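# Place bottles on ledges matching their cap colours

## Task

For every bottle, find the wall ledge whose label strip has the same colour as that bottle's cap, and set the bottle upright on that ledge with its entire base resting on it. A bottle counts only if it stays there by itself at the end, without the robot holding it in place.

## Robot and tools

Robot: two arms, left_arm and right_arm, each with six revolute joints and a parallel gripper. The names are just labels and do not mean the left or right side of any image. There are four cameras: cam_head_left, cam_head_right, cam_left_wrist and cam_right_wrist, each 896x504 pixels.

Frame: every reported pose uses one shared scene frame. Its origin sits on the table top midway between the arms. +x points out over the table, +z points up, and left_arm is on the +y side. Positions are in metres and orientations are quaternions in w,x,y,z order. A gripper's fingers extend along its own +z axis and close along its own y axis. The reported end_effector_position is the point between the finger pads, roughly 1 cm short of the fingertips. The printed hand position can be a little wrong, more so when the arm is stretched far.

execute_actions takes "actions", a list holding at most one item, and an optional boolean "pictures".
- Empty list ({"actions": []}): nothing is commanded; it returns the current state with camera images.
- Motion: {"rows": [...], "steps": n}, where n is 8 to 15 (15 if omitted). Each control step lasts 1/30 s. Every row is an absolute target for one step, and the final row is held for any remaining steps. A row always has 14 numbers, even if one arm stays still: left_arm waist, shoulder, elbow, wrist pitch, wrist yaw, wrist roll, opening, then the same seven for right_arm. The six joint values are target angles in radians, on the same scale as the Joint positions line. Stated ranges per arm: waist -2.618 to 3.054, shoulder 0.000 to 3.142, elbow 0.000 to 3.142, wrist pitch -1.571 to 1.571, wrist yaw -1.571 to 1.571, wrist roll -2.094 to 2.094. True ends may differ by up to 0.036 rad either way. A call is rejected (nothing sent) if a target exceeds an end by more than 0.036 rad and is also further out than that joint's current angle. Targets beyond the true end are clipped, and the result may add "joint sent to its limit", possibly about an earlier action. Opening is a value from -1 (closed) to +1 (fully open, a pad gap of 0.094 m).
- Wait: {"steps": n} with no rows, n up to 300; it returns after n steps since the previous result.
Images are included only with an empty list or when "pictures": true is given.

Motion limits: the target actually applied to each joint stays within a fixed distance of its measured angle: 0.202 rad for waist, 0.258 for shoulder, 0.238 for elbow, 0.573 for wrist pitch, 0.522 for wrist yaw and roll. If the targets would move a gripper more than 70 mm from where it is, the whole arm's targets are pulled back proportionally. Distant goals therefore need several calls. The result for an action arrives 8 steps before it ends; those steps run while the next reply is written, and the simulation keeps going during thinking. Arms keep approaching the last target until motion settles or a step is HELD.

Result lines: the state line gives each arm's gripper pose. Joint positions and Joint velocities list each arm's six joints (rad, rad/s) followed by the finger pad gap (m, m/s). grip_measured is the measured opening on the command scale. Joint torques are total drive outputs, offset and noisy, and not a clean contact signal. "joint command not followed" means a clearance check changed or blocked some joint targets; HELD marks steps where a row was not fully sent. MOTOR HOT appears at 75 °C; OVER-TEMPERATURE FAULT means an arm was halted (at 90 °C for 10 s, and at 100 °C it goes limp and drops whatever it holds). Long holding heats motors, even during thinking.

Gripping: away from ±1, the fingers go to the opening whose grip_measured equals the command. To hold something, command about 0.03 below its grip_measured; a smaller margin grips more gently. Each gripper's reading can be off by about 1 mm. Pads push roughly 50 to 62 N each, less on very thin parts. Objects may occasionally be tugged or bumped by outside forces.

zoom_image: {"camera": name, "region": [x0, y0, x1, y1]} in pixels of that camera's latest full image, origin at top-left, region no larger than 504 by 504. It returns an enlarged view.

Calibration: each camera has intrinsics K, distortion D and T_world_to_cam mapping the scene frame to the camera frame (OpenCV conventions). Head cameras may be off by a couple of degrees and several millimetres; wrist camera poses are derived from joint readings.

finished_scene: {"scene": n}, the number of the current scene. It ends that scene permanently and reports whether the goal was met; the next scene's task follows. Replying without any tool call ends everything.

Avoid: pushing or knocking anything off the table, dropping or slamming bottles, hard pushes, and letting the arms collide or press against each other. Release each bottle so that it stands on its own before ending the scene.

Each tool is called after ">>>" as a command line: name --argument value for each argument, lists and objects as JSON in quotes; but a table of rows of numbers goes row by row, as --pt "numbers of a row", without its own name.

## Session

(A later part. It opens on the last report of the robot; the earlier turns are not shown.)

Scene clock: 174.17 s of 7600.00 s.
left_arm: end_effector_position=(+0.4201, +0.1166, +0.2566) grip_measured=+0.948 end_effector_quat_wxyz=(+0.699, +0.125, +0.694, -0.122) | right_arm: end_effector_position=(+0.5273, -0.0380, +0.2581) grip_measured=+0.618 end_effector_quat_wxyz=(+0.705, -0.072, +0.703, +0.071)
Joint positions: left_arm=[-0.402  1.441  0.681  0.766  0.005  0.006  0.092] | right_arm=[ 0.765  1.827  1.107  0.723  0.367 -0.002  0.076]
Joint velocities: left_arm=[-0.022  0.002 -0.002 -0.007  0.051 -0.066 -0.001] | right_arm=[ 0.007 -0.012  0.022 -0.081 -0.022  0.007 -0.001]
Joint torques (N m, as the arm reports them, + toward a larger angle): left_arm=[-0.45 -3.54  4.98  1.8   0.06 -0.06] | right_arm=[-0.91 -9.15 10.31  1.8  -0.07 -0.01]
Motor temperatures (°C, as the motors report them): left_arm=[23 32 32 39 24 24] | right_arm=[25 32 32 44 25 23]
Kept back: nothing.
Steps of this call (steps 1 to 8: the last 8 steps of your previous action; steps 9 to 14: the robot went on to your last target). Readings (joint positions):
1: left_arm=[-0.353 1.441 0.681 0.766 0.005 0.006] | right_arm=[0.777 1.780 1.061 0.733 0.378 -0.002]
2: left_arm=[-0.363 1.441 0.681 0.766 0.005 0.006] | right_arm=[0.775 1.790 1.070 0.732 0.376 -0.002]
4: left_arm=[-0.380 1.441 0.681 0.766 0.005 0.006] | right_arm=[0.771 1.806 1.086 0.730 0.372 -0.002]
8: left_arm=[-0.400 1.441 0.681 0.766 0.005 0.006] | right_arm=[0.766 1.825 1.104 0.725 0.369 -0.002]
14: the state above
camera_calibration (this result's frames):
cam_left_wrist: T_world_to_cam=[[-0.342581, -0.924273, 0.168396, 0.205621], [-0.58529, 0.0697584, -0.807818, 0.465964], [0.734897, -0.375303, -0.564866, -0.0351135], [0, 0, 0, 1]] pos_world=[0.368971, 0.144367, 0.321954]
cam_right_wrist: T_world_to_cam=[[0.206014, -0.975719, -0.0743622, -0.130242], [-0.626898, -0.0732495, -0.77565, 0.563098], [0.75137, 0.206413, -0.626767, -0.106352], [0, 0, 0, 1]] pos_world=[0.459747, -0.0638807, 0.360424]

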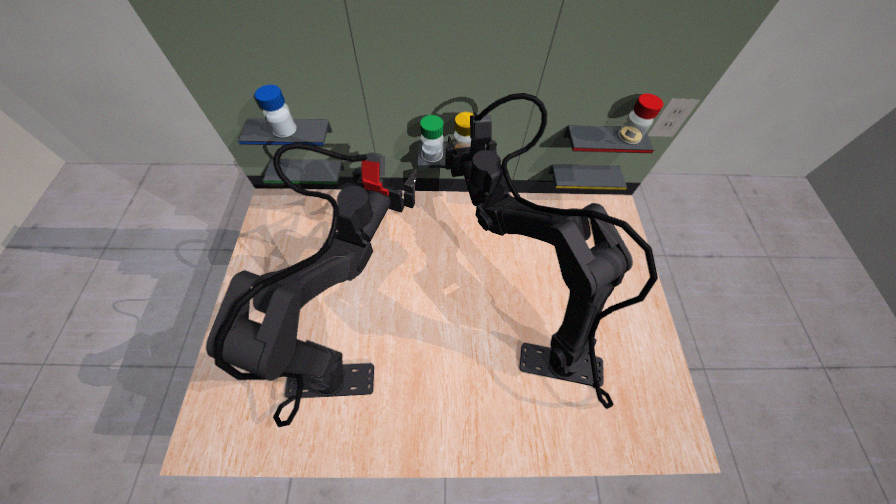

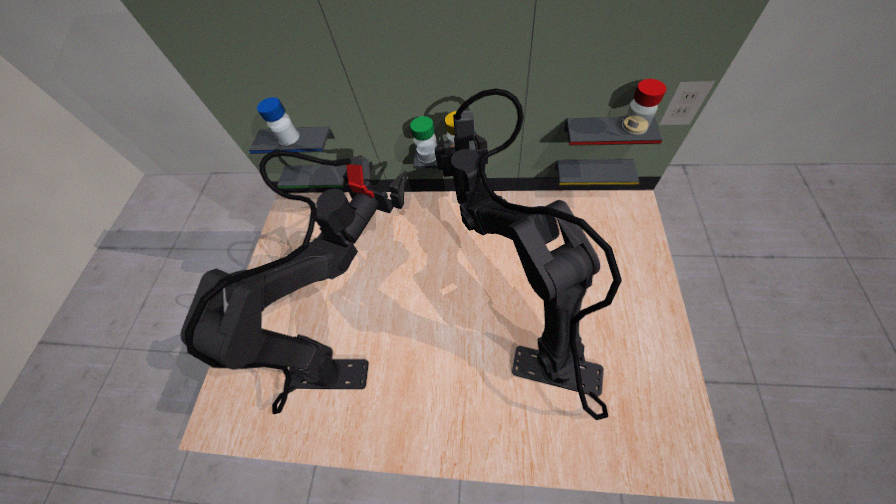

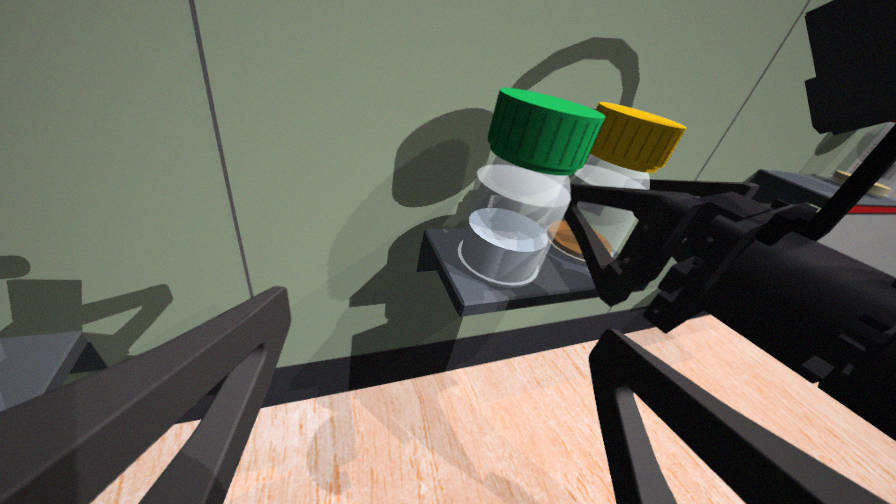

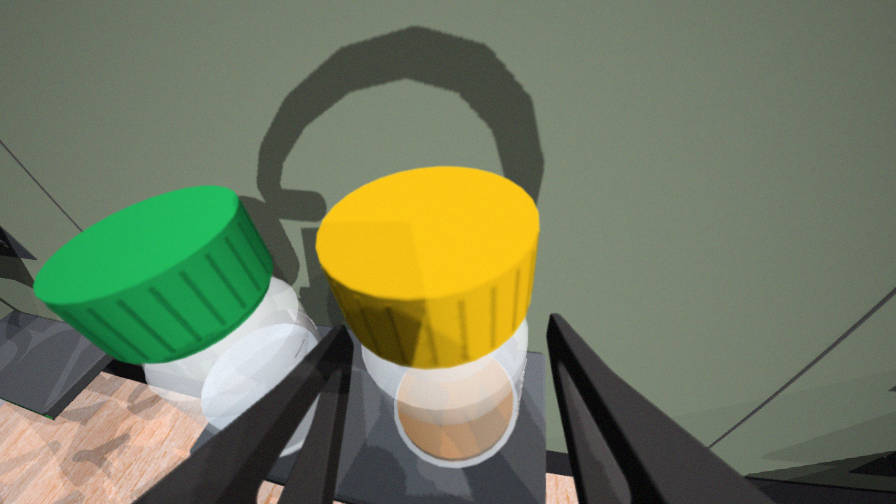

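>>> execute_actions --actions '[{"rows": [[-0.408,1.4503,0.6696,0.79,0.008,0,0.95,0.7535,1.838,1.1405,0.712,0.3595,0,0.6],[-0.408,1.4503,0.6696,0.79,0.008,0,0.95,0.753,1.8405,1.1435,0.7115,0.359,0,0.57],[-0.408,1.4503,0.6696,0.79,0.008,0,0.95,0.752,1.8435,1.147,0.711,0.358,0,0.535],[-0.408,1.4503,0.6696,0.79,0.008,0,0.95,0.751,1.846,1.15,0.7105,0.357,0,0.5],[-0.408,1.4503,0.6696,0.79,0.008,0,0.95,0.7505,1.848,1.1525,0.71,0.3565,0,0.465],[-0.408,1.4503,0.6696,0.79,0.008,0,0.95,0.75,1.849,1.1535,0.71,0.356,0,0.43],[-0.408,1.4503,0.6696,0.79,0.008,0,0.95,0.75,1.849,1.1535,0.71,0.356,0,0.395],[-0.408,1.4503,0.6696,0.79,0.008,0,0.95,0.75,1.849,1.1535,0.71,0.356,0,0.36],[-0.408,1.4503,0.6696,0.79,0.008,0,0.95,0.75,1.849,1.1535,0.71,0.356,0,0.325],[-0.408,1.4503,0.6696,0.79,0.008,0,0.95,0.75,1.849,1.1535,0.71,0.356,0,0.29],[-0.408,1.4503,0.6696,0.79,0.008,0,0.95,0.75,1.849,1.1535,0.71,0.356,0,0.26],[-0.408,1.4503,0.6696,0.79,0.008,0,0.95,0.75,1.849,1.1535,0.71,0.356,0,0.23],[-0.408,1.4503,0.6696,0.79,0.008,0,0.95,0.75,1.849,1.1535,0.71,0.356,0,0.2],[-0.408,1.4503,0.6696,0.79,0.008,0,0.95,0.75,1.849,1.1535,0.71,0.356,0,0.17],[-0.408,1.4503,0.6696,0.79,0.008,0,0.95,0.75,1.849,1.1535,0.71,0.356,0,0.14]], "steps": 15}]'

>>> execute_actions --actions '[{"steps": 14}]' --pictures true

Scene clock: 175.20 s of 7600.00 s.
left_arm: end_effector_position=(+0.4201, +0.1166, +0.2566) grip_measured=+0.948 end_effector_quat_wxyz=(+0.699, +0.125, +0.694, -0.122) | right_arm: end_effector_position=(+0.5295, -0.0360, +0.2598) grip_measured=+0.412 end_effector_quat_wxyz=(+0.706, -0.072, +0.701, +0.073)
Joint positions: left_arm=[-0.402  1.441  0.681  0.766  0.005  0.006  0.092] | right_arm=[ 0.765  1.835  1.121  0.722  0.364 -0.002  0.066]
Joint velocities: left_arm=[-0.002 -0.012  0.002 -0.022  0.037 -0.007  0.001] | right_arm=[-0.012  0.061  0.066 -0.022 -0.022 -0.051 -0.032]
Joint torques (N m, as the arm reports them, + toward a larger angle): left_arm=[-0.42 -3.53  4.98  1.81  0.05 -0.06] | right_arm=[-1.24 -9.06 10.03  1.8  -0.05 -0.01]
Motor temperatures (°C, as the motors report them): left_arm=[23 32 31 39 24 24] | right_arm=[25 32 32 44 25 23]
Steps of this call (steps 1 to 24: the robot went on to your last target; steps 25 to 31: the first 7 steps of this action). Readings (joint positions):
25: left_arm=[-0.402 1.441 0.681 0.766 0.005 0.006] | right_arm=[0.765 1.827 1.107 0.723 0.366 -0.002]
26: left_arm=[-0.402 1.441 0.681 0.766 0.005 0.006] | right_arm=[0.765 1.827 1.107 0.723 0.366 -0.002]
28: left_arm=[-0.402 1.441 0.681 0.766 0.005 0.006] | right_arm=[0.765 1.828 1.109 0.722 0.366 -0.002]
31: the state above

Scene clock: 175.67 s of 7600.00 s.
left_arm: end_effector_position=(+0.4201, +0.1166, +0.2566) grip_measured=+0.948 end_effector_quat_wxyz=(+0.699, +0.125, +0.694, -0.122) | right_arm: end_effector_position=(+0.5307, -0.0368, +0.2597) grip_measured=+0.177 end_effector_quat_wxyz=(+0.706, -0.072, +0.701, +0.072)
Joint positions: left_arm=[-0.402  1.441  0.681  0.766  0.005  0.006  0.092] | right_arm=[ 0.762  1.838  1.123  0.722  0.362 -0.002  0.055]
Joint velocities: left_arm=[-0.012 -0.002 -0.007 -0.095 -0.051  0.022 -0.   ] | right_arm=[-0.007 -0.012 -0.002 -0.051  0.007  0.037  0.   ]
Joint torques (N m, as the arm reports them, + toward a larger angle): left_arm=[-0.41 -3.54  4.99  1.8   0.05 -0.06] | right_arm=[-0.97 -9.02 10.23  1.81 -0.05 -0.01]
Motor temperatures (°C, as the motors report them): left_arm=[23 32 31 39 24 24] | right_arm=[25 32 32 44 25 23]
Kept back: nothing.
Steps of this call (steps 1 to 8: the last 8 steps of your previous action; steps 9 to 14: the robot went on to your last target). Readings (joint positions):
1: left_arm=[-0.402 1.441 0.681 0.766 0.005 0.006] | right_arm=[0.765 1.837 1.122 0.722 0.364 -0.002]
2: left_arm=[-0.402 1.441 0.681 0.766 0.005 0.006] | right_arm=[0.765 1.837 1.123 0.722 0.363 -0.002]
4: left_arm=[-0.402 1.441 0.681 0.766 0.005 0.006] | right_arm=[0.765 1.838 1.123 0.722 0.363 -0.002]
8: left_arm=[-0.402 1.441 0.681 0.766 0.005 0.006] | right_arm=[0.762 1.838 1.123 0.722 0.362 -0.002]
14: the state above
camera_calibration (this result's frames):
cam_left_wrist: T_world_to_cam=[[-0.342581, -0.924273, 0.168396, 0.205621], [-0.58529, 0.0697584, -0.807818, 0.465964], [0.734897, -0.375303, -0.564866, -0.0351135], [0, 0, 0, 1]] pos_world=[0.368971, 0.144367, 0.321954]
cam_right_wrist: T_world_to_cam=[[0.208514, -0.975077, -0.0758035, -0.130584], [-0.62397, -0.0729465, -0.778036, 0.565564], [0.753116, 0.20953, -0.62363, -0.109729], [0, 0, 0, 1]] pos_world=[0.462762, -0.0630819, 0.3617]

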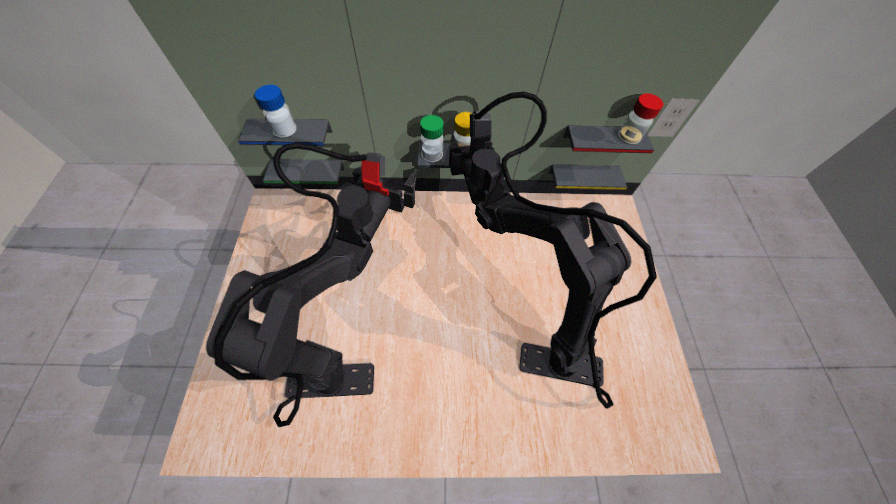

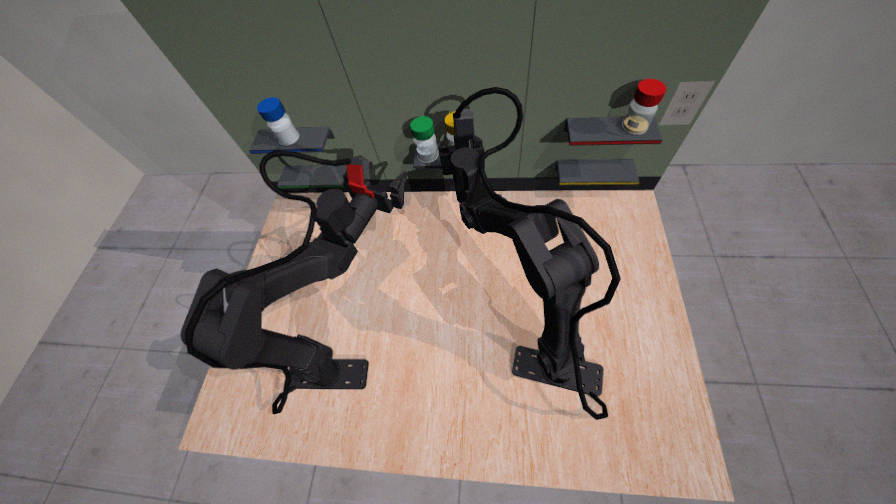

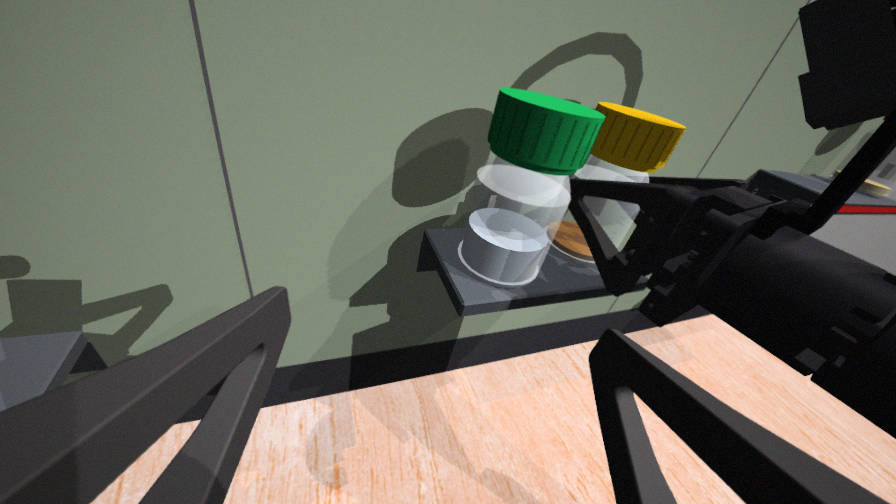

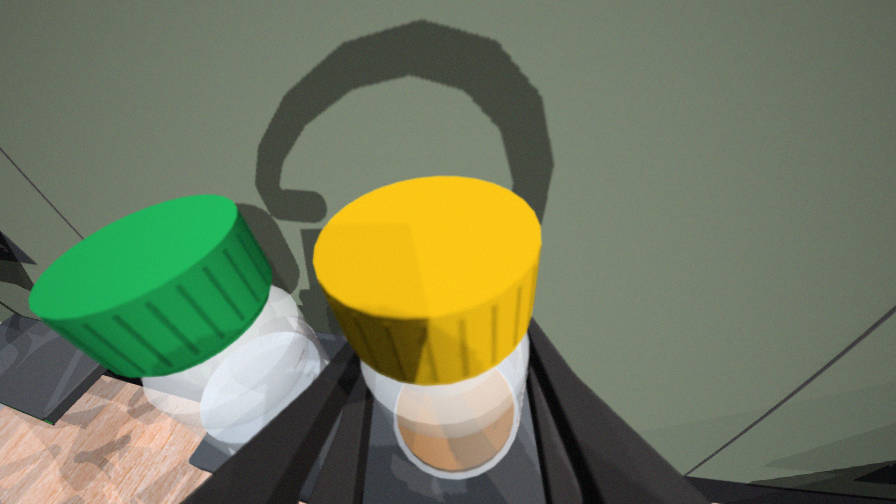

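>>> execute_actions --actions '[{"rows": [[-0.408,1.4503,0.6696,0.79,0.008,0,0.95,0.75,1.836,1.1535,0.717,0.356,0,0.14],[-0.408,1.4503,0.6696,0.79,0.008,0,0.95,0.75,1.822,1.1535,0.725,0.356,0,0.14],[-0.408,1.4503,0.6696,0.79,0.008,0,0.95,0.75,1.808,1.1535,0.732,0.356,0,0.14],[-0.408,1.4503,0.6696,0.79,0.008,0,0.95,0.75,1.797,1.1535,0.736,0.356,0,0.14],[-0.408,1.4503,0.6696,0.79,0.008,0,0.95,0.75,1.7963,1.1535,0.736,0.356,0,0.14],[-0.408,1.4503,0.6696,0.79,0.008,0,0.95,0.75,1.794,1.1535,0.736,0.356,0,0.14],[-0.408,1.4503,0.6696,0.79,0.008,0,0.95,0.75,1.7903,1.1535,0.736,0.356,0,0.14],[-0.408,1.4503,0.6696,0.79,0.008,0,0.95,0.75,1.7851,1.1535,0.736,0.356,0,0.14],[-0.408,1.4503,0.6696,0.79,0.008,0,0.95,0.75,1.7786,1.1455,0.736,0.356,0,0.14],[-0.408,1.4503,0.6696,0.79,0.008,0,0.95,0.75,1.7707,1.137,0.736,0.356,0,0.14],[-0.408,1.4503,0.6696,0.79,0.008,0,0.95,0.75,1.7615,1.129,0.736,0.356,0,0.14],[-0.408,1.4503,0.6696,0.79,0.008,0,0.95,0.75,1.7511,1.121,0.736,0.356,0,0.14],[-0.408,1.4503,0.6696,0.79,0.008,0,0.95,0.75,1.7395,1.113,0.736,0.356,0,0.14],[-0.408,1.4503,0.6696,0.79,0.008,0,0.95,0.75,1.7269,1.1116,0.736,0.356,0,0.14],[-0.408,1.4503,0.6696,0.79,0.008,0,0.95,0.75,1.7133,1.1073,0.736,0.356,0,0.14]], "steps": 15}]'

>>> execute_actions --actions '[{"rows": [[-0.408,1.4503,0.6696,0.79,0.008,0,0.95,0.749,1.6989,1.1001,0.736,0.3556,0,0.14],[-0.408,1.4503,0.6696,0.79,0.008,0,0.95,0.7461,1.6837,1.0902,0.736,0.3542,0,0.14],[-0.408,1.4503,0.6696,0.79,0.008,0,0.95,0.7412,1.6679,1.0776,0.736,0.352,0,0.14],[-0.408,1.4503,0.6696,0.79,0.008,0,0.95,0.7344,1.6515,1.0623,0.736,0.349,0,0.14],[-0.408,1.4503,0.6696,0.79,0.008,0,0.95,0.7257,1.6348,1.0447,0.736,0.345,0,0.14],[-0.408,1.4503,0.6696,0.79,0.008,0,0.95,0.7152,1.6179,1.0245,0.736,0.3403,0,0.14],[-0.408,1.4503,0.6696,0.79,0.008,0,0.95,0.7028,1.6008,1.0023,0.738,0.3348,0,0.14],[-0.408,1.4503,0.6696,0.79,0.008,0,0.95,0.6887,1.5836,0.978,0.741,0.3284,0,0.14],[-0.408,1.4503,0.6696,0.79,0.008,0,0.95,0.673,1.5667,0.9518,0.746,0.3213,0,0.14],[-0.408,1.4503,0.6696,0.79,0.008,0,0.95,0.6557,1.55,0.924,0.757,0.3135,0,0.14],[-0.408,1.4503,0.6696,0.79,0.008,0,0.95,0.6369,1.5336,0.8947,0.7726,0.3051,0,0.14],[-0.408,1.4503,0.6696,0.79,0.008,0,0.95,0.6167,1.5178,0.8643,0.7916,0.296,0,0.14],[-0.408,1.4503,0.6696,0.79,0.008,0,0.95,0.5951,1.5026,0.8328,0.812,0.2862,0,0.14],[-0.408,1.4503,0.6696,0.79,0.008,0,0.95,0.5724,1.4882,0.8006,0.8334,0.276,0,0.14],[-0.408,1.4503,0.6696,0.79,0.008,0,0.95,0.5485,1.4746,0.768,0.8556,0.2653,0,0.14]], "steps": 15}]'

>>> execute_actions --actions '[{"rows": [[-0.4082,1.4507,0.68,0.7905,0.008,0,0.95,0.5237,1.462,0.735,0.8786,0.2541,0,0.14],[-0.409,1.4519,0.691,0.791,0.008,0,0.95,0.498,1.4504,0.702,0.9022,0.2425,0,0.14],[-0.4102,1.454,0.702,0.792,0.008,0,0.95,0.4715,1.44,0.6694,0.9261,0.2306,0,0.14],[-0.4118,1.4568,0.712,0.793,0.008,0,0.95,0.4445,1.4308,0.6372,0.9502,0.2184,0,0.14],[-0.4139,1.4603,0.7208,0.7944,0.008,0,0.95,0.417,1.4229,0.6057,0.9743,0.206,0,0.14],[-0.4164,1.4646,0.7242,0.7956,0.008,0,0.95,0.3892,1.4164,0.5753,0.9982,0.1935,0,0.14],[-0.4193,1.4695,0.728,0.797,0.008,0,0.95,0.361,1.4112,0.546,1.0218,0.1808,0,0.14],[-0.4226,1.4751,0.7324,0.7985,0.008,0,0.95,0.333,1.4075,0.5182,1.044,0.1682,0,0.14],[-0.4261,1.4812,0.7371,0.8001,0.008,0,0.95,0.3048,1.4052,0.492,1.0642,0.1555,0,0.14],[-0.43,1.4877,0.7423,0.8017,0.008,0,0.95,0.277,1.4045,0.4677,1.0818,0.143,0,0.14],[-0.4341,1.4947,0.7477,0.8035,0.008,0,0.95,0.2495,1.4045,0.4455,1.0971,0.1306,0,0.14],[-0.4384,1.502,0.7534,0.8052,0.008,0,0.95,0.2225,1.4045,0.4253,1.1097,0.1184,0,0.14],[-0.4428,1.5096,0.7593,0.807,0.008,0,0.95,0.196,1.4045,0.4077,1.1196,0.1065,0,0.14],[-0.4474,1.5173,0.7654,0.8088,0.008,0,0.95,0.1703,1.4045,0.3924,1.1268,0.0949,0,0.14],[-0.452,1.5252,0.7715,0.8105,0.008,0,0.95,0.1455,1.4045,0.3798,1.1311,0.0838,0,0.14]], "steps": 15}]'

>>> execute_actions --actions '[{"rows": [[-0.4566,1.533,0.7776,0.8123,0.008,0,0.95,0.1216,1.4045,0.3699,1.1325,0.073,0,0.14],[-0.4612,1.5407,0.7837,0.8139,0.008,0,0.95,0.0989,1.4045,0.3627,1.1325,0.0628,0,0.14],[-0.4656,1.5483,0.7896,0.8155,0.008,0,0.95,0.0773,1.4045,0.3584,1.1325,0.053,0,0.14],[-0.4699,1.5556,0.7953,0.817,0.008,0,0.95,0.0571,1.4045,0.357,1.1325,0.0439,0,0.14],[-0.474,1.5626,0.8008,0.8184,0.008,0,0.95,0.0383,1.4045,0.357,1.1325,0.0355,0,0.14],[-0.4779,1.5691,0.8059,0.8196,0.008,0,0.95,0.021,1.4045,0.357,1.1325,0.0277,0,0.14],[-0.4814,1.5752,0.8106,0.8208,0.008,0,0.95,0.0053,1.4045,0.357,1.1325,0.0206,0,0.14],[-0.4847,1.5808,0.815,0.8217,0.008,0,0.95,-0.0088,1.4045,0.357,1.1325,0.0142,0,0.14],[-0.4876,1.5857,0.8188,0.8225,0.008,0,0.95,-0.0212,1.4045,0.357,1.1325,0.0087,0,0.14],[-0.4901,1.59,0.8222,0.8232,0.008,0,0.95,-0.0317,1.4045,0.357,1.1325,0.004,0,0.14],[-0.4922,1.5935,0.8249,0.8236,0.008,0,0.95,-0.0404,1.4045,0.357,1.1325,0.0,0,0.14],[-0.4938,1.5963,0.8271,0.8239,0.008,0,0.95,-0.0472,1.4045,0.357,1.1325,-0.003,0,0.14],[-0.495,1.5984,0.8287,0.824,0.008,0,0.95,-0.0521,1.4045,0.357,1.1325,-0.0052,0,0.14],[-0.4958,1.5996,0.8297,0.824,0.008,0,0.95,-0.055,1.4045,0.357,1.1325,-0.0066,0,0.14],[-0.496,1.6,0.83,0.824,0.008,0,0.95,-0.056,1.4045,0.357,1.1325,-0.007,0,0.14]], "steps": 15}]'

>>> execute_actions --actions '[{"steps": 14}]' --pictures true

Scene clock: 189.17 s of 7600.00 s.
left_arm: end_effector_position=(+0.4201, +0.1166, +0.2566) grip_measured=+0.948 end_effector_quat_wxyz=(+0.699, +0.125, +0.694, -0.122) | right_arm: end_effector_position=(+0.5302, -0.0371, +0.2606) grip_measured=+0.177 end_effector_quat_wxyz=(+0.706, -0.072, +0.701, +0.072)
Joint positions: left_arm=[-0.402  1.441  0.681  0.766  0.005  0.006  0.092] | right_arm=[ 0.762  1.834  1.123  0.717  0.362 -0.002  0.055]
Joint velocities: left_arm=[-0.002 -0.017  0.007  0.007  0.007 -0.066 -0.001] | right_arm=[-0.007 -0.017  0.012 -0.051 -0.007 -0.051  0.   ]
Joint torques (N m, as the arm reports them, + toward a larger angle): left_arm=[-0.42 -3.54  4.99  1.81  0.05 -0.06] | right_arm=[ -0.95 -12.92  10.15   2.19  -0.06  -0.02]
Motor temperatures (°C, as the motors report them): left_arm=[23 30 31 39 24 24] | right_arm=[25 32 34 43 25 23]
Steps of this call (steps 1 to 15: the robot went on to your last target; steps 16 to 90: nothing new was sent; then 10.27 s passed at rest; steps 91 to 97: the first 7 steps of this action). Readings (joint positions):
91: left_arm=[-0.402 1.441 0.681 0.766 0.005 0.006] | right_arm=[0.762 1.838 1.123 0.722 0.362 -0.002]
92: left_arm=[-0.402 1.441 0.681 0.766 0.005 0.006] | right_arm=[0.762 1.838 1.123 0.722 0.362 -0.002]
94: left_arm=[-0.402 1.441 0.681 0.766 0.005 0.006] | right_arm=[0.762 1.837 1.123 0.722 0.362 -0.002]
97: the state above

Scene clock: 189.67 s of 7600.00 s.
left_arm: end_effector_position=(+0.4201, +0.1166, +0.2566) grip_measured=+0.948 end_effector_quat_wxyz=(+0.699, +0.125, +0.694, -0.122) | right_arm: end_effector_position=(+0.5040, -0.0638, +0.3129) grip_measured=+0.177 end_effector_quat_wxyz=(+0.733, -0.056, +0.673, +0.083)
Joint positions: left_arm=[-0.402  1.441  0.681  0.766  0.005  0.006  0.092] | right_arm=[ 0.741  1.66   1.05   0.705  0.348 -0.002  0.055]
Joint velocities: left_arm=[-0.007  0.002 -0.007  0.051 -0.022 -0.066  0.001] | right_arm=[-0.295 -0.554 -0.52   0.066 -0.154 -0.066  0.   ]
Joint torques (N m, as the arm reports them, + toward a larger angle): left_arm=[-0.42 -3.53  5.    1.8   0.05 -0.06] | right_arm=[ -1.87 -10.23   6.23   2.09   0.03  -0.03]
Motor temperatures (°C, as the motors report them): left_arm=[23 30 31 39 24 24] | right_arm=[25 32 34 43 25 23]
Steps of this call (steps 1 to 8: the last 8 steps of your previous action; steps 9 to 15: the first 7 steps of this action). Readings (joint positions):
9: left_arm=[-0.402 1.441 0.681 0.766 0.005 0.006] | right_arm=[0.762 1.770 1.118 0.698 0.361 -0.002]
10: left_arm=[-0.402 1.441 0.681 0.766 0.005 0.006] | right_arm=[0.762 1.753 1.111 0.698 0.361 -0.002]
12: left_arm=[-0.402 1.441 0.681 0.766 0.005 0.006] | right_arm=[0.759 1.717 1.094 0.699 0.357 -0.002]
15: the state above

Scene clock: 190.17 s of 7600.00 s.
left_arm: end_effector_position=(+0.4205, +0.1146, +0.2573) grip_measured=+0.948 end_effector_quat_wxyz=(+0.700, +0.126, +0.692, -0.123) | right_arm: end_effector_position=(+0.4705, -0.2238, +0.2423) grip_measured=+0.177 end_effector_quat_wxyz=(+0.717, +0.007, +0.697, -0.004)
Joint positions: left_arm=[-0.406  1.445  0.684  0.77   0.005  0.006  0.092] | right_arm=[ 0.415  1.458  0.603  0.884  0.235 -0.002  0.055]
Joint velocities: left_arm=[-0.085  0.134  0.11  -0.022  0.022 -0.066  0.   ] | right_arm=[-0.794 -0.203 -0.886  0.579 -0.344 -0.037 -0.   ]
Joint torques (N m, as the arm reports them, + toward a larger angle): left_arm=[-0.58 -3.16  8.36  1.81  0.04 -0.05] | right_arm=[-0.45 -8.37  6.81  2.39 -0.03 -0.03]
Motor temperatures (°C, as the motors report them): left_arm=[23 30 31 39 24 24] | right_arm=[25 32 34 43 25 23]
Steps of this call (steps 1 to 8: the last 8 steps of your previous action; steps 9 to 15: the first 7 steps of this action). Readings (joint positions):
9: left_arm=[-0.402 1.441 0.681 0.766 0.005 0.006] | right_arm=[0.574 1.518 0.799 0.775 0.295 -0.002]
10: left_arm=[-0.402 1.441 0.681 0.766 0.005 0.006] | right_arm=[0.549 1.506 0.765 0.790 0.286 -0.002]
12: left_arm=[-0.402 1.441 0.681 0.767 0.005 0.006] | right_arm=[0.498 1.484 0.698 0.824 0.267 -0.002]
15: the state above

Scene clock: 190.67 s of 7600.00 s.
left_arm: end_effector_position=(+0.4335, +0.0783, +0.2529) grip_measured=+0.948 end_effector_quat_wxyz=(+0.694, +0.148, +0.690, -0.144) | right_arm: end_effector_position=(+0.4286, -0.3529, +0.1898) grip_measured=+0.177 end_effector_quat_wxyz=(+0.698, +0.078, +0.708, -0.079)
Joint positions: left_arm=[-0.468  1.554  0.769  0.791  0.005  0.006  0.092] | right_arm=[ 0.042  1.44   0.364  1.062  0.069 -0.002  0.055]
Joint velocities: left_arm=[-0.105  0.203  0.134  0.022 -0.11  -0.066 -0.001] | right_arm=[-0.486  0.002  0.002  0.051 -0.227  0.022 -0.   ]
Joint torques (N m, as the arm reports them, + toward a larger angle): left_arm=[-0.44 -4.66  8.12  1.83  0.01 -0.06] | right_arm=[-0.51 -7.45  5.57  2.51 -0.08  0.  ]
Motor temperatures (°C, as the motors report them): left_arm=[23 30 31 39 24 24] | right_arm=[25 32 34 43 25 23]
Steps of this call (steps 1 to 8: the last 8 steps of your previous action; steps 9 to 15: the first 7 steps of this action). Readings (joint positions):
9: left_arm=[-0.441 1.509 0.734 0.782 0.005 0.006] | right_arm=[0.170 1.440 0.397 1.036 0.131 -0.002]
10: left_arm=[-0.446 1.517 0.740 0.783 0.005 0.006] | right_arm=[0.146 1.440 0.385 1.043 0.120 -0.002]
12: left_arm=[-0.455 1.533 0.752 0.787 0.005 0.006] | right_arm=[0.100 1.440 0.369 1.053 0.098 -0.002]
15: the state above

Scene clock: 191.13 s of 7600.00 s.
left_arm: end_effector_position=(+0.4368, +0.0655, +0.2508) grip_measured=+0.948 end_effector_quat_wxyz=(+0.692, +0.155, +0.688, -0.152) | right_arm: end_effector_position=(+0.4239, -0.3763, +0.1951) grip_measured=+0.177 end_effector_quat_wxyz=(+0.704, +0.086, +0.699, -0.088)
Joint positions: left_arm=[-0.489  1.59   0.796  0.799  0.005  0.006  0.092] | right_arm=[-0.046  1.44   0.364  1.084  0.005 -0.002  0.055]
Joint velocities: left_arm=[-0.007 -0.007 -0.012  0.022 -0.037  0.007 -0.   ] | right_arm=[-0.007 -0.012 -0.022 -0.066 -0.081 -0.066  0.001]
Joint torques (N m, as the arm reports them, + toward a larger angle): left_arm=[-0.49 -4.67  8.03  1.79  0.05 -0.06] | right_arm=[-0.87 -7.45  5.59  2.46 -0.08 -0.02]
Motor temperatures (°C, as the motors report them): left_arm=[23 30 31 39 24 24] | right_arm=[25 32 34 44 25 23]
Kept back: nothing.
Steps of this call (steps 1 to 8: the last 8 steps of your previous action; steps 9 to 14: the robot went on to your last target). Readings (joint positions):
1: left_arm=[-0.471 1.561 0.773 0.792 0.005 0.006] | right_arm=[0.025 1.440 0.364 1.066 0.060 -0.002]
2: left_arm=[-0.475 1.567 0.778 0.793 0.005 0.006] | right_arm=[0.010 1.440 0.364 1.071 0.052 -0.002]
4: left_arm=[-0.481 1.577 0.785 0.795 0.005 0.006] | right_arm=[-0.015 1.440 0.364 1.077 0.038 -0.002]
8: left_arm=[-0.488 1.589 0.794 0.797 0.005 0.006] | right_arm=[-0.043 1.440 0.364 1.082 0.019 -0.002]
14: the state above
camera_calibration (this result's frames):
cam_left_wrist: T_world_to_cam=[[-0.421283, -0.891155, 0.168412, 0.19729], [-0.578415, 0.120983, -0.806721, 0.467984], [0.698539, -0.43727, -0.566426, -0.0495373], [0, 0, 0, 1]] pos_world=[0.388408, 0.097537, 0.316247]
cam_right_wrist: T_world_to_cam=[[-0.237238, -0.968679, -0.0733364, -0.253384], [-0.593229, 0.20424, -0.778695, 0.515328], [0.769284, -0.141231, -0.623102, -0.137407], [0, 0, 0, 1]] pos_world=[0.3513, -0.370105, 0.297082]

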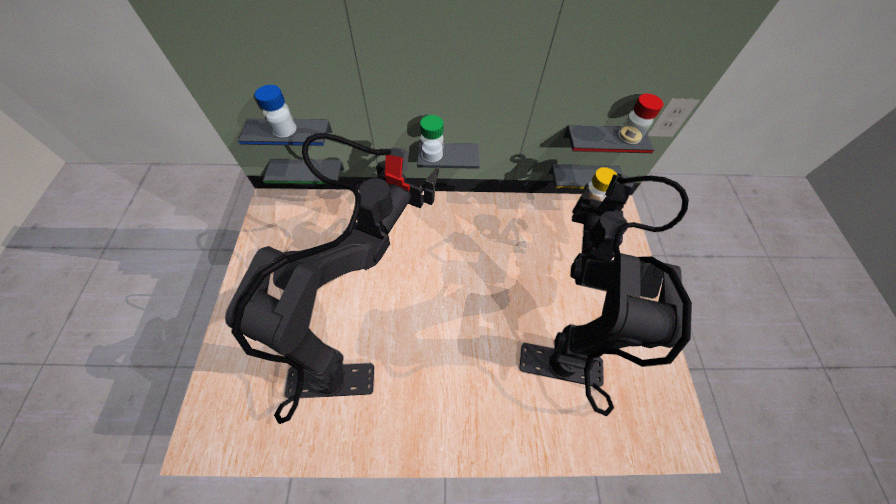

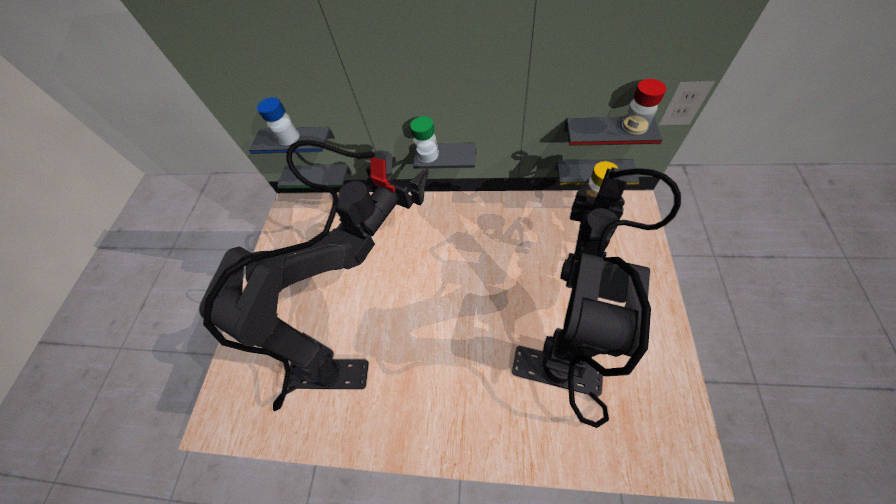

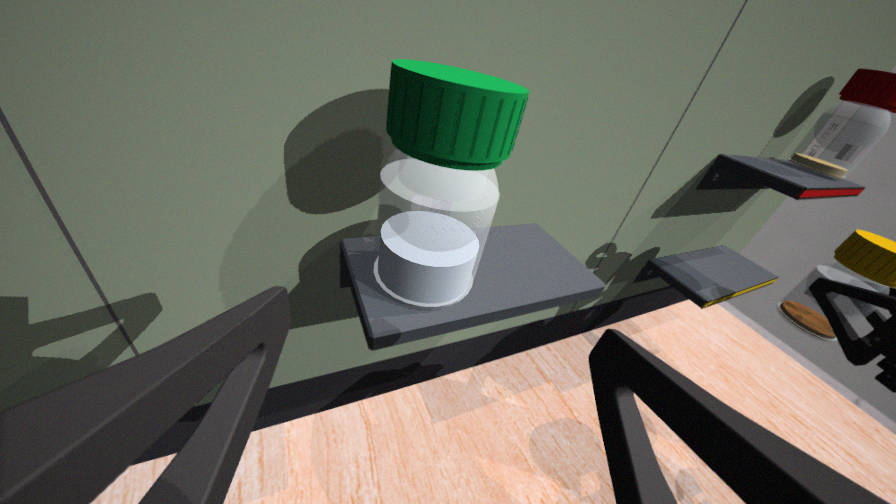

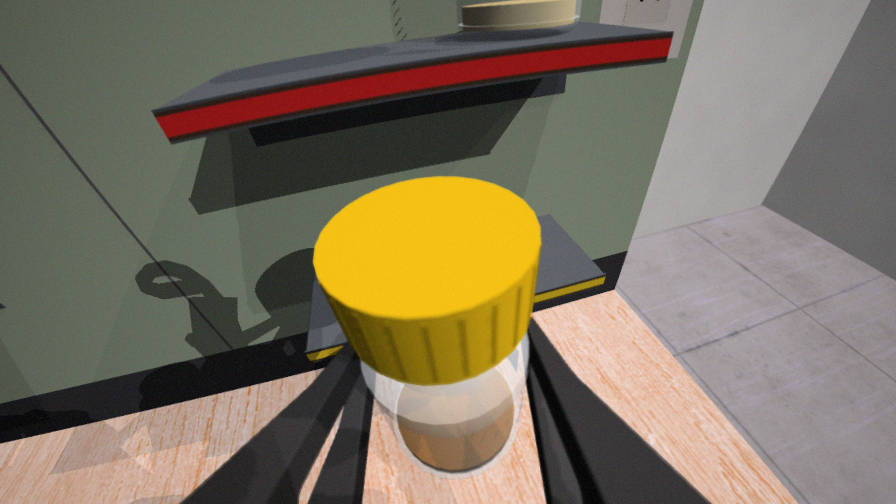

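>>> execute_actions --actions '[{"rows": [[-0.494,1.6,0.83,0.82,0.008,0,0.95,-0.056,1.412,0.375,1.1325,-0.007,0,0.14],[-0.492,1.6,0.83,0.816,0.008,0,0.95,-0.056,1.421,0.395,1.1325,-0.007,0,0.14],[-0.49,1.6,0.83,0.812,0.008,0,0.95,-0.056,1.43,0.413,1.1325,-0.007,0,0.14],[-0.488,1.6005,0.8306,0.808,0.008,0,0.95,-0.056,1.4308,0.4155,1.1325,-0.007,0,0.14],[-0.486,1.6021,0.8324,0.804,0.008,0,0.95,-0.056,1.4332,0.4185,1.1325,-0.007,0,0.14],[-0.484,1.6048,0.8354,0.8,0.008,0,0.95,-0.056,1.4372,0.4223,1.1325,-0.007,0,0.14],[-0.482,1.6085,0.8395,0.796,0.008,0,0.95,-0.056,1.4428,0.4273,1.1325,-0.007,0,0.14],[-0.4805,1.6132,0.8447,0.793,0.008,0,0.95,-0.056,1.4499,0.4335,1.1325,-0.007,0,0.14],[-0.479,1.6188,0.8511,0.7905,0.008,0,0.95,-0.056,1.4584,0.4411,1.1325,-0.007,0,0.14],[-0.478,1.6254,0.8585,0.789,0.008,0,0.95,-0.056,1.4682,0.4499,1.1325,-0.007,0,0.14],[-0.477,1.6329,0.8669,0.788,0.008,0,0.95,-0.056,1.4792,0.4599,1.1325,-0.007,0,0.14],[-0.476,1.6411,0.8761,0.787,0.008,0,0.95,-0.056,1.4913,0.4711,1.1325,-0.007,0,0.14],[-0.4755,1.6502,0.8863,0.786,0.008,0,0.95,-0.056,1.5045,0.4834,1.1325,-0.007,0,0.14],[-0.475,1.6599,0.8972,0.7845,0.008,0,0.95,-0.056,1.5186,0.4967,1.1325,-0.007,0,0.14],[-0.475,1.6703,0.9088,0.783,0.008,0,0.95,-0.056,1.5333,0.5109,1.1325,-0.007,0,0.14]], "steps": 15}]'

>>> execute_actions --actions '[{"steps": 12}]'

Scene clock: 195.27 s of 7600.00 s.
left_arm: end_effector_position=(+0.4368, +0.0655, +0.2511) grip_measured=+0.948 end_effector_quat_wxyz=(+0.692, +0.155, +0.688, -0.152) | right_arm: end_effector_position=(+0.4268, -0.3760, +0.2016) grip_measured=+0.177 end_effector_quat_wxyz=(+0.710, +0.083, +0.694, -0.087)
Joint positions: left_arm=[-0.489  1.59   0.796  0.8    0.005  0.006  0.092] | right_arm=[-0.046  1.44   0.379  1.084 -0.001 -0.002  0.055]
Joint velocities: left_arm=[-0.007  0.007 -0.002 -0.022 -0.022  0.022 -0.   ] | right_arm=[-0.012 -0.027  0.159  0.037  0.022 -0.007  0.   ]
Joint torques (N m, as the arm reports them, + toward a larger angle): left_arm=[ 0.42 -4.05  8.71  1.55  0.05 -0.06] | right_arm=[-0.84 -4.58  9.77  2.46 -0.08 -0.01]
Motor temperatures (°C, as the motors report them): left_arm=[23 30 32 39 24 24] | right_arm=[25 31 33 45 25 23]
Steps of this call (steps 1 to 30: the robot went on to your last target; steps 31 to 90: nothing new was sent; then 0.90 s passed at rest; steps 91 to 97: the first 7 steps of this action). Readings (joint positions):
91: left_arm=[-0.489 1.590 0.796 0.800 0.005 0.006] | right_arm=[-0.046 1.440 0.364 1.084 -0.001 -0.002]
92: left_arm=[-0.489 1.590 0.796 0.800 0.005 0.006] | right_arm=[-0.046 1.440 0.364 1.084 -0.001 -0.002]
94: left_arm=[-0.489 1.590 0.796 0.800 0.005 0.006] | right_arm=[-0.046 1.440 0.366 1.084 -0.001 -0.002]
97: the state above

Scene clock: 195.67 s of 7600.00 s.
left_arm: end_effector_position=(+0.4564, +0.0603, +0.2528) grip_measured=+0.948 end_effector_quat_wxyz=(+0.695, +0.153, +0.687, -0.150) | right_arm: end_effector_position=(+0.4509, -0.3820, +0.2064) grip_measured=+0.177 end_effector_quat_wxyz=(+0.713, +0.083, +0.690, -0.087)
Joint positions: left_arm=[-0.482  1.662  0.875  0.797  0.005  0.006  0.092] | right_arm=[-0.046  1.533  0.474  1.092 -0.001 -0.002  0.055]
Joint velocities: left_arm=[ 0.002  0.017  0.002 -0.007  0.051 -0.066 -0.001] | right_arm=[-0.022  0.027 -0.007 -0.022  0.007 -0.081 -0.001]
Joint torques (N m, as the arm reports them, + toward a larger angle): left_arm=[ 0.45 -5.46  7.99  1.48  0.05 -0.06] | right_arm=[-0.8  -5.97  9.65  2.36 -0.08 -0.02]
Motor temperatures (°C, as the motors report them): left_arm=[23 30 32 39 24 24] | right_arm=[25 31 33 45 25 23]
Kept back: nothing.
Steps of this call (steps 1 to 8: the last 8 steps of your previous action; steps 9 to 12: the robot went on to your last target). Readings (joint positions):
1: left_arm=[-0.489 1.592 0.798 0.799 0.005 0.006] | right_arm=[-0.046 1.440 0.385 1.084 -0.001 -0.002]
2: left_arm=[-0.489 1.596 0.804 0.799 0.005 0.006] | right_arm=[-0.046 1.442 0.392 1.085 -0.001 -0.002]
4: left_arm=[-0.489 1.609 0.819 0.799 0.005 0.006] | right_arm=[-0.046 1.454 0.408 1.090 -0.001 -0.002]
8: left_arm=[-0.484 1.643 0.857 0.799 0.005 0.006] | right_arm=[-0.046 1.503 0.453 1.092 -0.001 -0.002]
12: the state above

>>> execute_actions --actions '[{"rows": [[-0.475,1.6709,0.9094,0.7825,0.008,0,0.95,-0.056,1.538,0.5109,1.1325,-0.007,0,0.14],[-0.475,1.6726,0.9114,0.782,0.008,0,0.95,-0.056,1.545,0.5109,1.1325,-0.007,0,0.14],[-0.475,1.6755,0.9146,0.781,0.008,0,0.95,-0.056,1.553,0.5119,1.1325,-0.007,0,0.14],[-0.475,1.6794,0.919,0.78,0.008,0,0.95,-0.056,1.56,0.5141,1.1325,-0.007,0,0.14],[-0.475,1.6844,0.9246,0.779,0.008,0,0.95,-0.056,1.5665,0.5179,1.1325,-0.007,0,0.14],[-0.475,1.6904,0.9314,0.778,0.008,0,0.95,-0.056,1.5725,0.5231,1.1325,-0.007,0,0.14],[-0.475,1.6974,0.9391,0.7766,0.008,0,0.95,-0.056,1.5788,0.5297,1.1325,-0.007,0,0.14],[-0.475,1.7051,0.9479,0.7752,0.008,0,0.95,-0.056,1.5867,0.5377,1.1325,-0.007,0,0.14],[-0.475,1.7137,0.9575,0.7738,0.008,0,0.95,-0.056,1.5959,0.547,1.1325,-0.007,0,0.14],[-0.475,1.723,0.9679,0.7723,0.008,0,0.95,-0.056,1.6061,0.5574,1.1325,-0.007,0,0.14],[-0.475,1.7328,0.9789,0.7707,0.008,0,0.95,-0.056,1.6172,0.5689,1.1325,-0.007,0,0.14],[-0.475,1.7431,0.9904,0.7691,0.008,0,0.95,-0.056,1.629,0.5815,1.1325,-0.007,0,0.14],[-0.475,1.7537,1.0023,0.7675,0.008,0,0.95,-0.056,1.6414,0.5948,1.131,-0.007,0,0.14],[-0.475,1.7646,1.0145,0.7659,0.008,0,0.95,-0.056,1.6543,0.6088,1.129,-0.007,0,0.14],[-0.475,1.7757,1.0269,0.7643,0.008,0,0.95,-0.056,1.6673,0.6234,1.127,-0.007,0,0.14]], "steps": 15}]'

>>> execute_actions --actions '[{"rows": [[-0.475,1.7867,1.0393,0.7627,0.008,0,0.95,-0.056,1.6805,0.6384,1.1245,-0.007,0,0.14],[-0.475,1.7976,1.0515,0.7612,0.008,0,0.95,-0.056,1.6938,0.6537,1.122,-0.007,0,0.14],[-0.475,1.8082,1.0634,0.7598,0.008,0,0.95,-0.056,1.7068,0.6691,1.119,-0.007,0,0.14],[-0.475,1.8185,1.0749,0.7584,0.008,0,0.95,-0.056,1.7194,0.6844,1.116,-0.007,0,0.14],[-0.475,1.8283,1.086,0.7571,0.008,0,0.95,-0.056,1.7316,0.6993,1.113,-0.007,0,0.14],[-0.475,1.8376,1.0963,0.756,0.008,0,0.95,-0.056,1.7432,0.714,1.11,-0.007,0,0.14],[-0.475,1.8462,1.1059,0.755,0.008,0,0.95,-0.056,1.7541,0.728,1.107,-0.007,0,0.14],[-0.475,1.8539,1.1147,0.7541,0.008,0,0.95,-0.056,1.7643,0.7412,1.104,-0.007,0,0.14],[-0.475,1.8609,1.1224,0.7533,0.008,0,0.95,-0.056,1.7736,0.7536,1.101,-0.007,0,0.14],[-0.475,1.8669,1.1292,0.7528,0.008,0,0.95,-0.056,1.7819,0.7649,1.0985,-0.007,0,0.14],[-0.475,1.8719,1.1348,0.7523,0.008,0,0.95,-0.056,1.7892,0.775,1.0965,-0.007,0,0.14],[-0.475,1.8758,1.1392,0.752,0.008,0,0.95,-0.056,1.7956,0.7837,1.095,-0.007,0,0.14],[-0.475,1.8787,1.1424,0.752,0.008,0,0.95,-0.056,1.8012,0.7915,1.0935,-0.007,0,0.14],[-0.475,1.8804,1.1444,0.752,0.008,0,0.95,-0.056,1.806,0.7985,1.0925,-0.007,0,0.14],[-0.475,1.881,1.145,0.752,0.008,0,0.95,-0.056,1.8101,0.8043,1.092,-0.007,0,0.14]], "steps": 15}]'

>>> execute_actions --actions '[{"steps": 14}]' --pictures true

Scene clock: 199.30 s of 7600.00 s.
left_arm: end_effector_position=(+0.4598, +0.0587, +0.2532) grip_measured=+0.948 end_effector_quat_wxyz=(+0.694, +0.153, +0.687, -0.150) | right_arm: end_effector_position=(+0.4541, -0.3827, +0.1981) grip_measured=+0.177 end_effector_quat_wxyz=(+0.707, +0.084, +0.697, -0.086)
Joint positions: left_arm=[-0.482  1.674  0.891  0.792  0.005  0.006  0.092] | right_arm=[-0.046  1.561  0.48   1.096 -0.001 -0.002  0.055]
Joint velocities: left_arm=[ 0.012  0.168  0.242 -0.022 -0.095 -0.007  0.001] | right_arm=[ 0.007  0.276  0.11   0.022  0.007 -0.051  0.   ]
Joint torques (N m, as the arm reports them, + toward a larger angle): left_arm=[ 0.44 -5.32  7.94  1.47  0.06 -0.06] | right_arm=[-0.83 -5.87 10.05  2.33 -0.08 -0.01]
Motor temperatures (°C, as the motors report them): left_arm=[23 30 32 38 24 24] | right_arm=[25 31 34 45 25 23]
Steps of this call (steps 1 to 30: the robot went on to your last target; steps 31 to 90: nothing new was sent; then 0.40 s passed at rest; steps 91 to 97: the first 7 steps of this action). Readings (joint positions):
91: left_arm=[-0.482 1.662 0.875 0.795 0.005 0.006] | right_arm=[-0.046 1.533 0.474 1.092 -0.001 -0.002]
92: left_arm=[-0.482 1.662 0.875 0.795 0.005 0.006] | right_arm=[-0.046 1.533 0.474 1.092 -0.001 -0.002]
94: left_arm=[-0.482 1.662 0.875 0.794 0.005 0.006] | right_arm=[-0.046 1.539 0.474 1.095 -0.001 -0.002]
97: the state above

Scene clock: 199.80 s of 7600.00 s.
left_arm: end_effector_position=(+0.4968, +0.0419, +0.2484) grip_measured=+0.948 end_effector_quat_wxyz=(+0.693, +0.153, +0.689, -0.149) | right_arm: end_effector_position=(+0.5009, -0.3943, +0.1997) grip_measured=+0.177 end_effector_quat_wxyz=(+0.710, +0.083, +0.694, -0.087)
Joint positions: left_arm=[-0.482  1.823  1.055  0.773  0.005  0.006  0.092] | right_arm=[-0.046  1.733  0.668  1.088 -0.001 -0.002  0.055]
Joint velocities: left_arm=[-0.007  0.266  0.305 -0.081 -0.081 -0.051  0.001] | right_arm=[-0.017  0.344  0.427 -0.066 -0.066  0.022 -0.001]
Joint torques (N m, as the arm reports them, + toward a larger angle): left_arm=[ 0.44 -6.8   7.91  1.47  0.05 -0.06] | right_arm=[-0.83 -7.73  9.44  2.26 -0.07 -0.01]
Motor temperatures (°C, as the motors report them): left_arm=[23 30 33 38 24 24] | right_arm=[25 31 34 45 25 23]
Steps of this call (steps 1 to 8: the last 8 steps of your previous action; steps 9 to 15: the first 7 steps of this action). Readings (joint positions):
9: left_arm=[-0.482 1.759 0.986 0.783 0.005 0.006] | right_arm=[-0.046 1.655 0.578 1.095 -0.001 -0.002]
10: left_arm=[-0.482 1.770 0.998 0.781 0.005 0.006] | right_arm=[-0.046 1.668 0.593 1.095 -0.001 -0.002]
12: left_arm=[-0.482 1.792 1.022 0.778 0.005 0.006] | right_arm=[-0.046 1.695 0.623 1.094 -0.001 -0.002]
15: the state above

Scene clock: 200.27 s of 7600.00 s.
left_arm: end_effector_position=(+0.5090, +0.0364, +0.2443) grip_measured=+0.948 end_effector_quat_wxyz=(+0.691, +0.153, +0.690, -0.149) | right_arm: end_effector_position=(+0.5241, -0.4000, +0.1993) grip_measured=+0.177 end_effector_quat_wxyz=(+0.710, +0.083, +0.694, -0.087)
Joint positions: left_arm=[-0.482  1.874  1.11   0.763  0.005  0.006  0.092] | right_arm=[-0.046  1.809  0.767  1.065 -0.001 -0.002  0.055]
Joint velocities: left_arm=[-0.002 -0.022  0.007  0.022  0.007 -0.022 -0.   ] | right_arm=[ 0.012 -0.007  0.007  0.022  0.037 -0.051 -0.   ]
Joint torques (N m, as the arm reports them, + toward a larger angle): left_arm=[ 0.43 -7.26  8.13  1.48  0.06 -0.06] | right_arm=[-0.82 -8.52  9.76  2.27 -0.08 -0.02]
Motor temperatures (°C, as the motors report them): left_arm=[23 30 33 38 24 24] | right_arm=[25 31 34 45 25 23]
Kept back: nothing.
Steps of this call (steps 1 to 8: the last 8 steps of your previous action; steps 9 to 14: the robot went on to your last target). Readings (joint positions):
1: left_arm=[-0.482 1.832 1.065 0.772 0.005 0.006] | right_arm=[-0.046 1.745 0.682 1.086 -0.001 -0.002]
2: left_arm=[-0.482 1.841 1.074 0.770 0.005 0.006] | right_arm=[-0.046 1.756 0.696 1.083 -0.001 -0.002]
4: left_arm=[-0.482 1.855 1.090 0.768 0.005 0.006] | right_arm=[-0.046 1.775 0.720 1.078 -0.001 -0.002]
8: left_arm=[-0.482 1.872 1.107 0.765 0.005 0.006] | right_arm=[-0.046 1.802 0.756 1.069 -0.001 -0.002]
14: the state above
camera_calibration (this result's frames):
cam_left_wrist: T_world_to_cam=[[-0.414452, -0.894346, 0.168448, 0.199481], [-0.582589, 0.118533, -0.804077, 0.509601], [0.699156, -0.431387, -0.570163, -0.115921], [0, 0, 0, 1]] pos_world=[0.460611, 0.0679932, 0.310062]
cam_right_wrist: T_world_to_cam=[[-0.230635, -0.970285, -0.0731776, -0.25635], [-0.583081, 0.19802, -0.787912, 0.576927], [0.778989, -0.139051, -0.611425, -0.221709], [0, 0, 0, 1]] pos_world=[0.44998, -0.393805, 0.30025]

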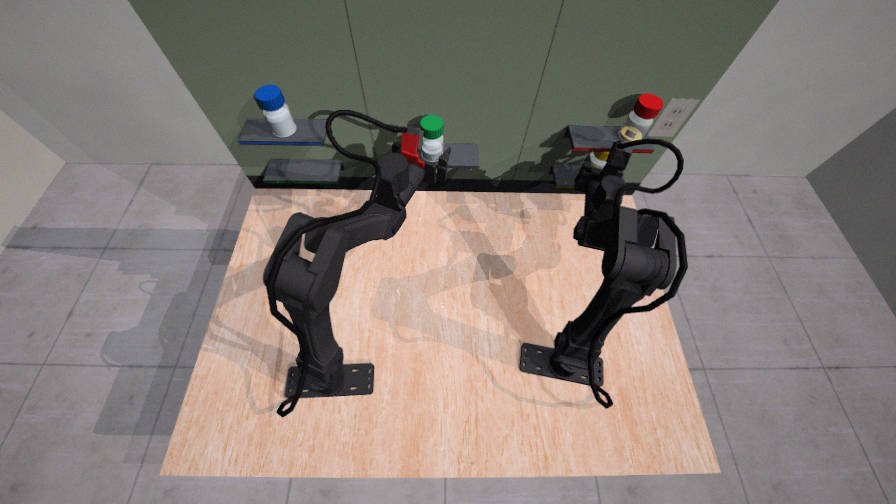

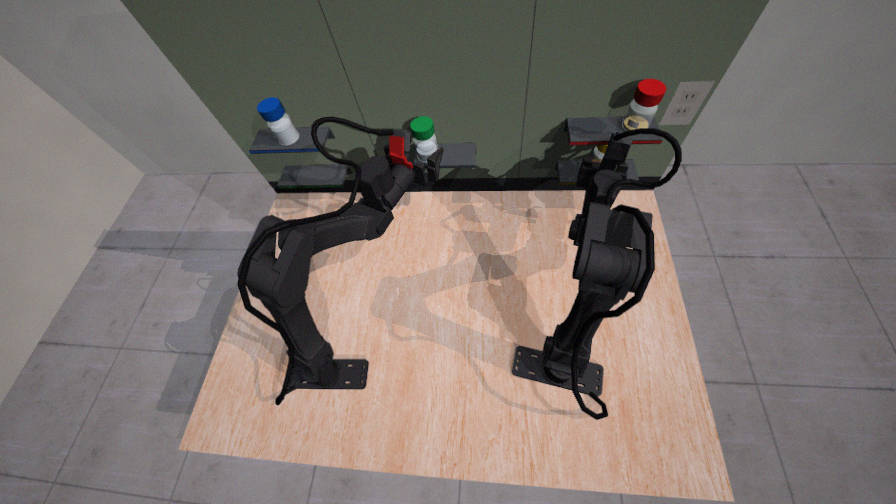

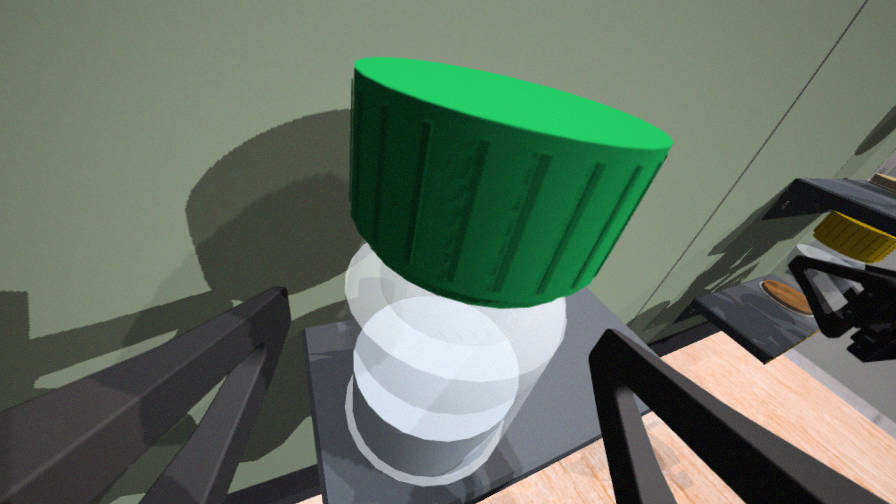

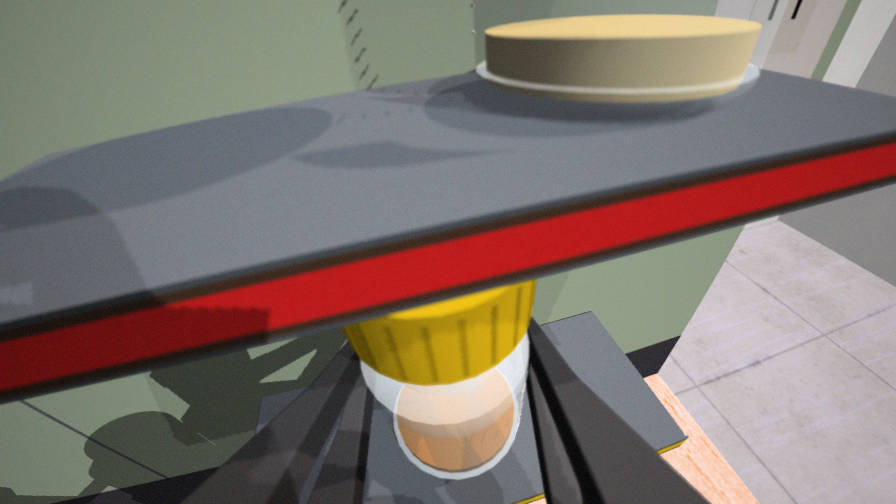

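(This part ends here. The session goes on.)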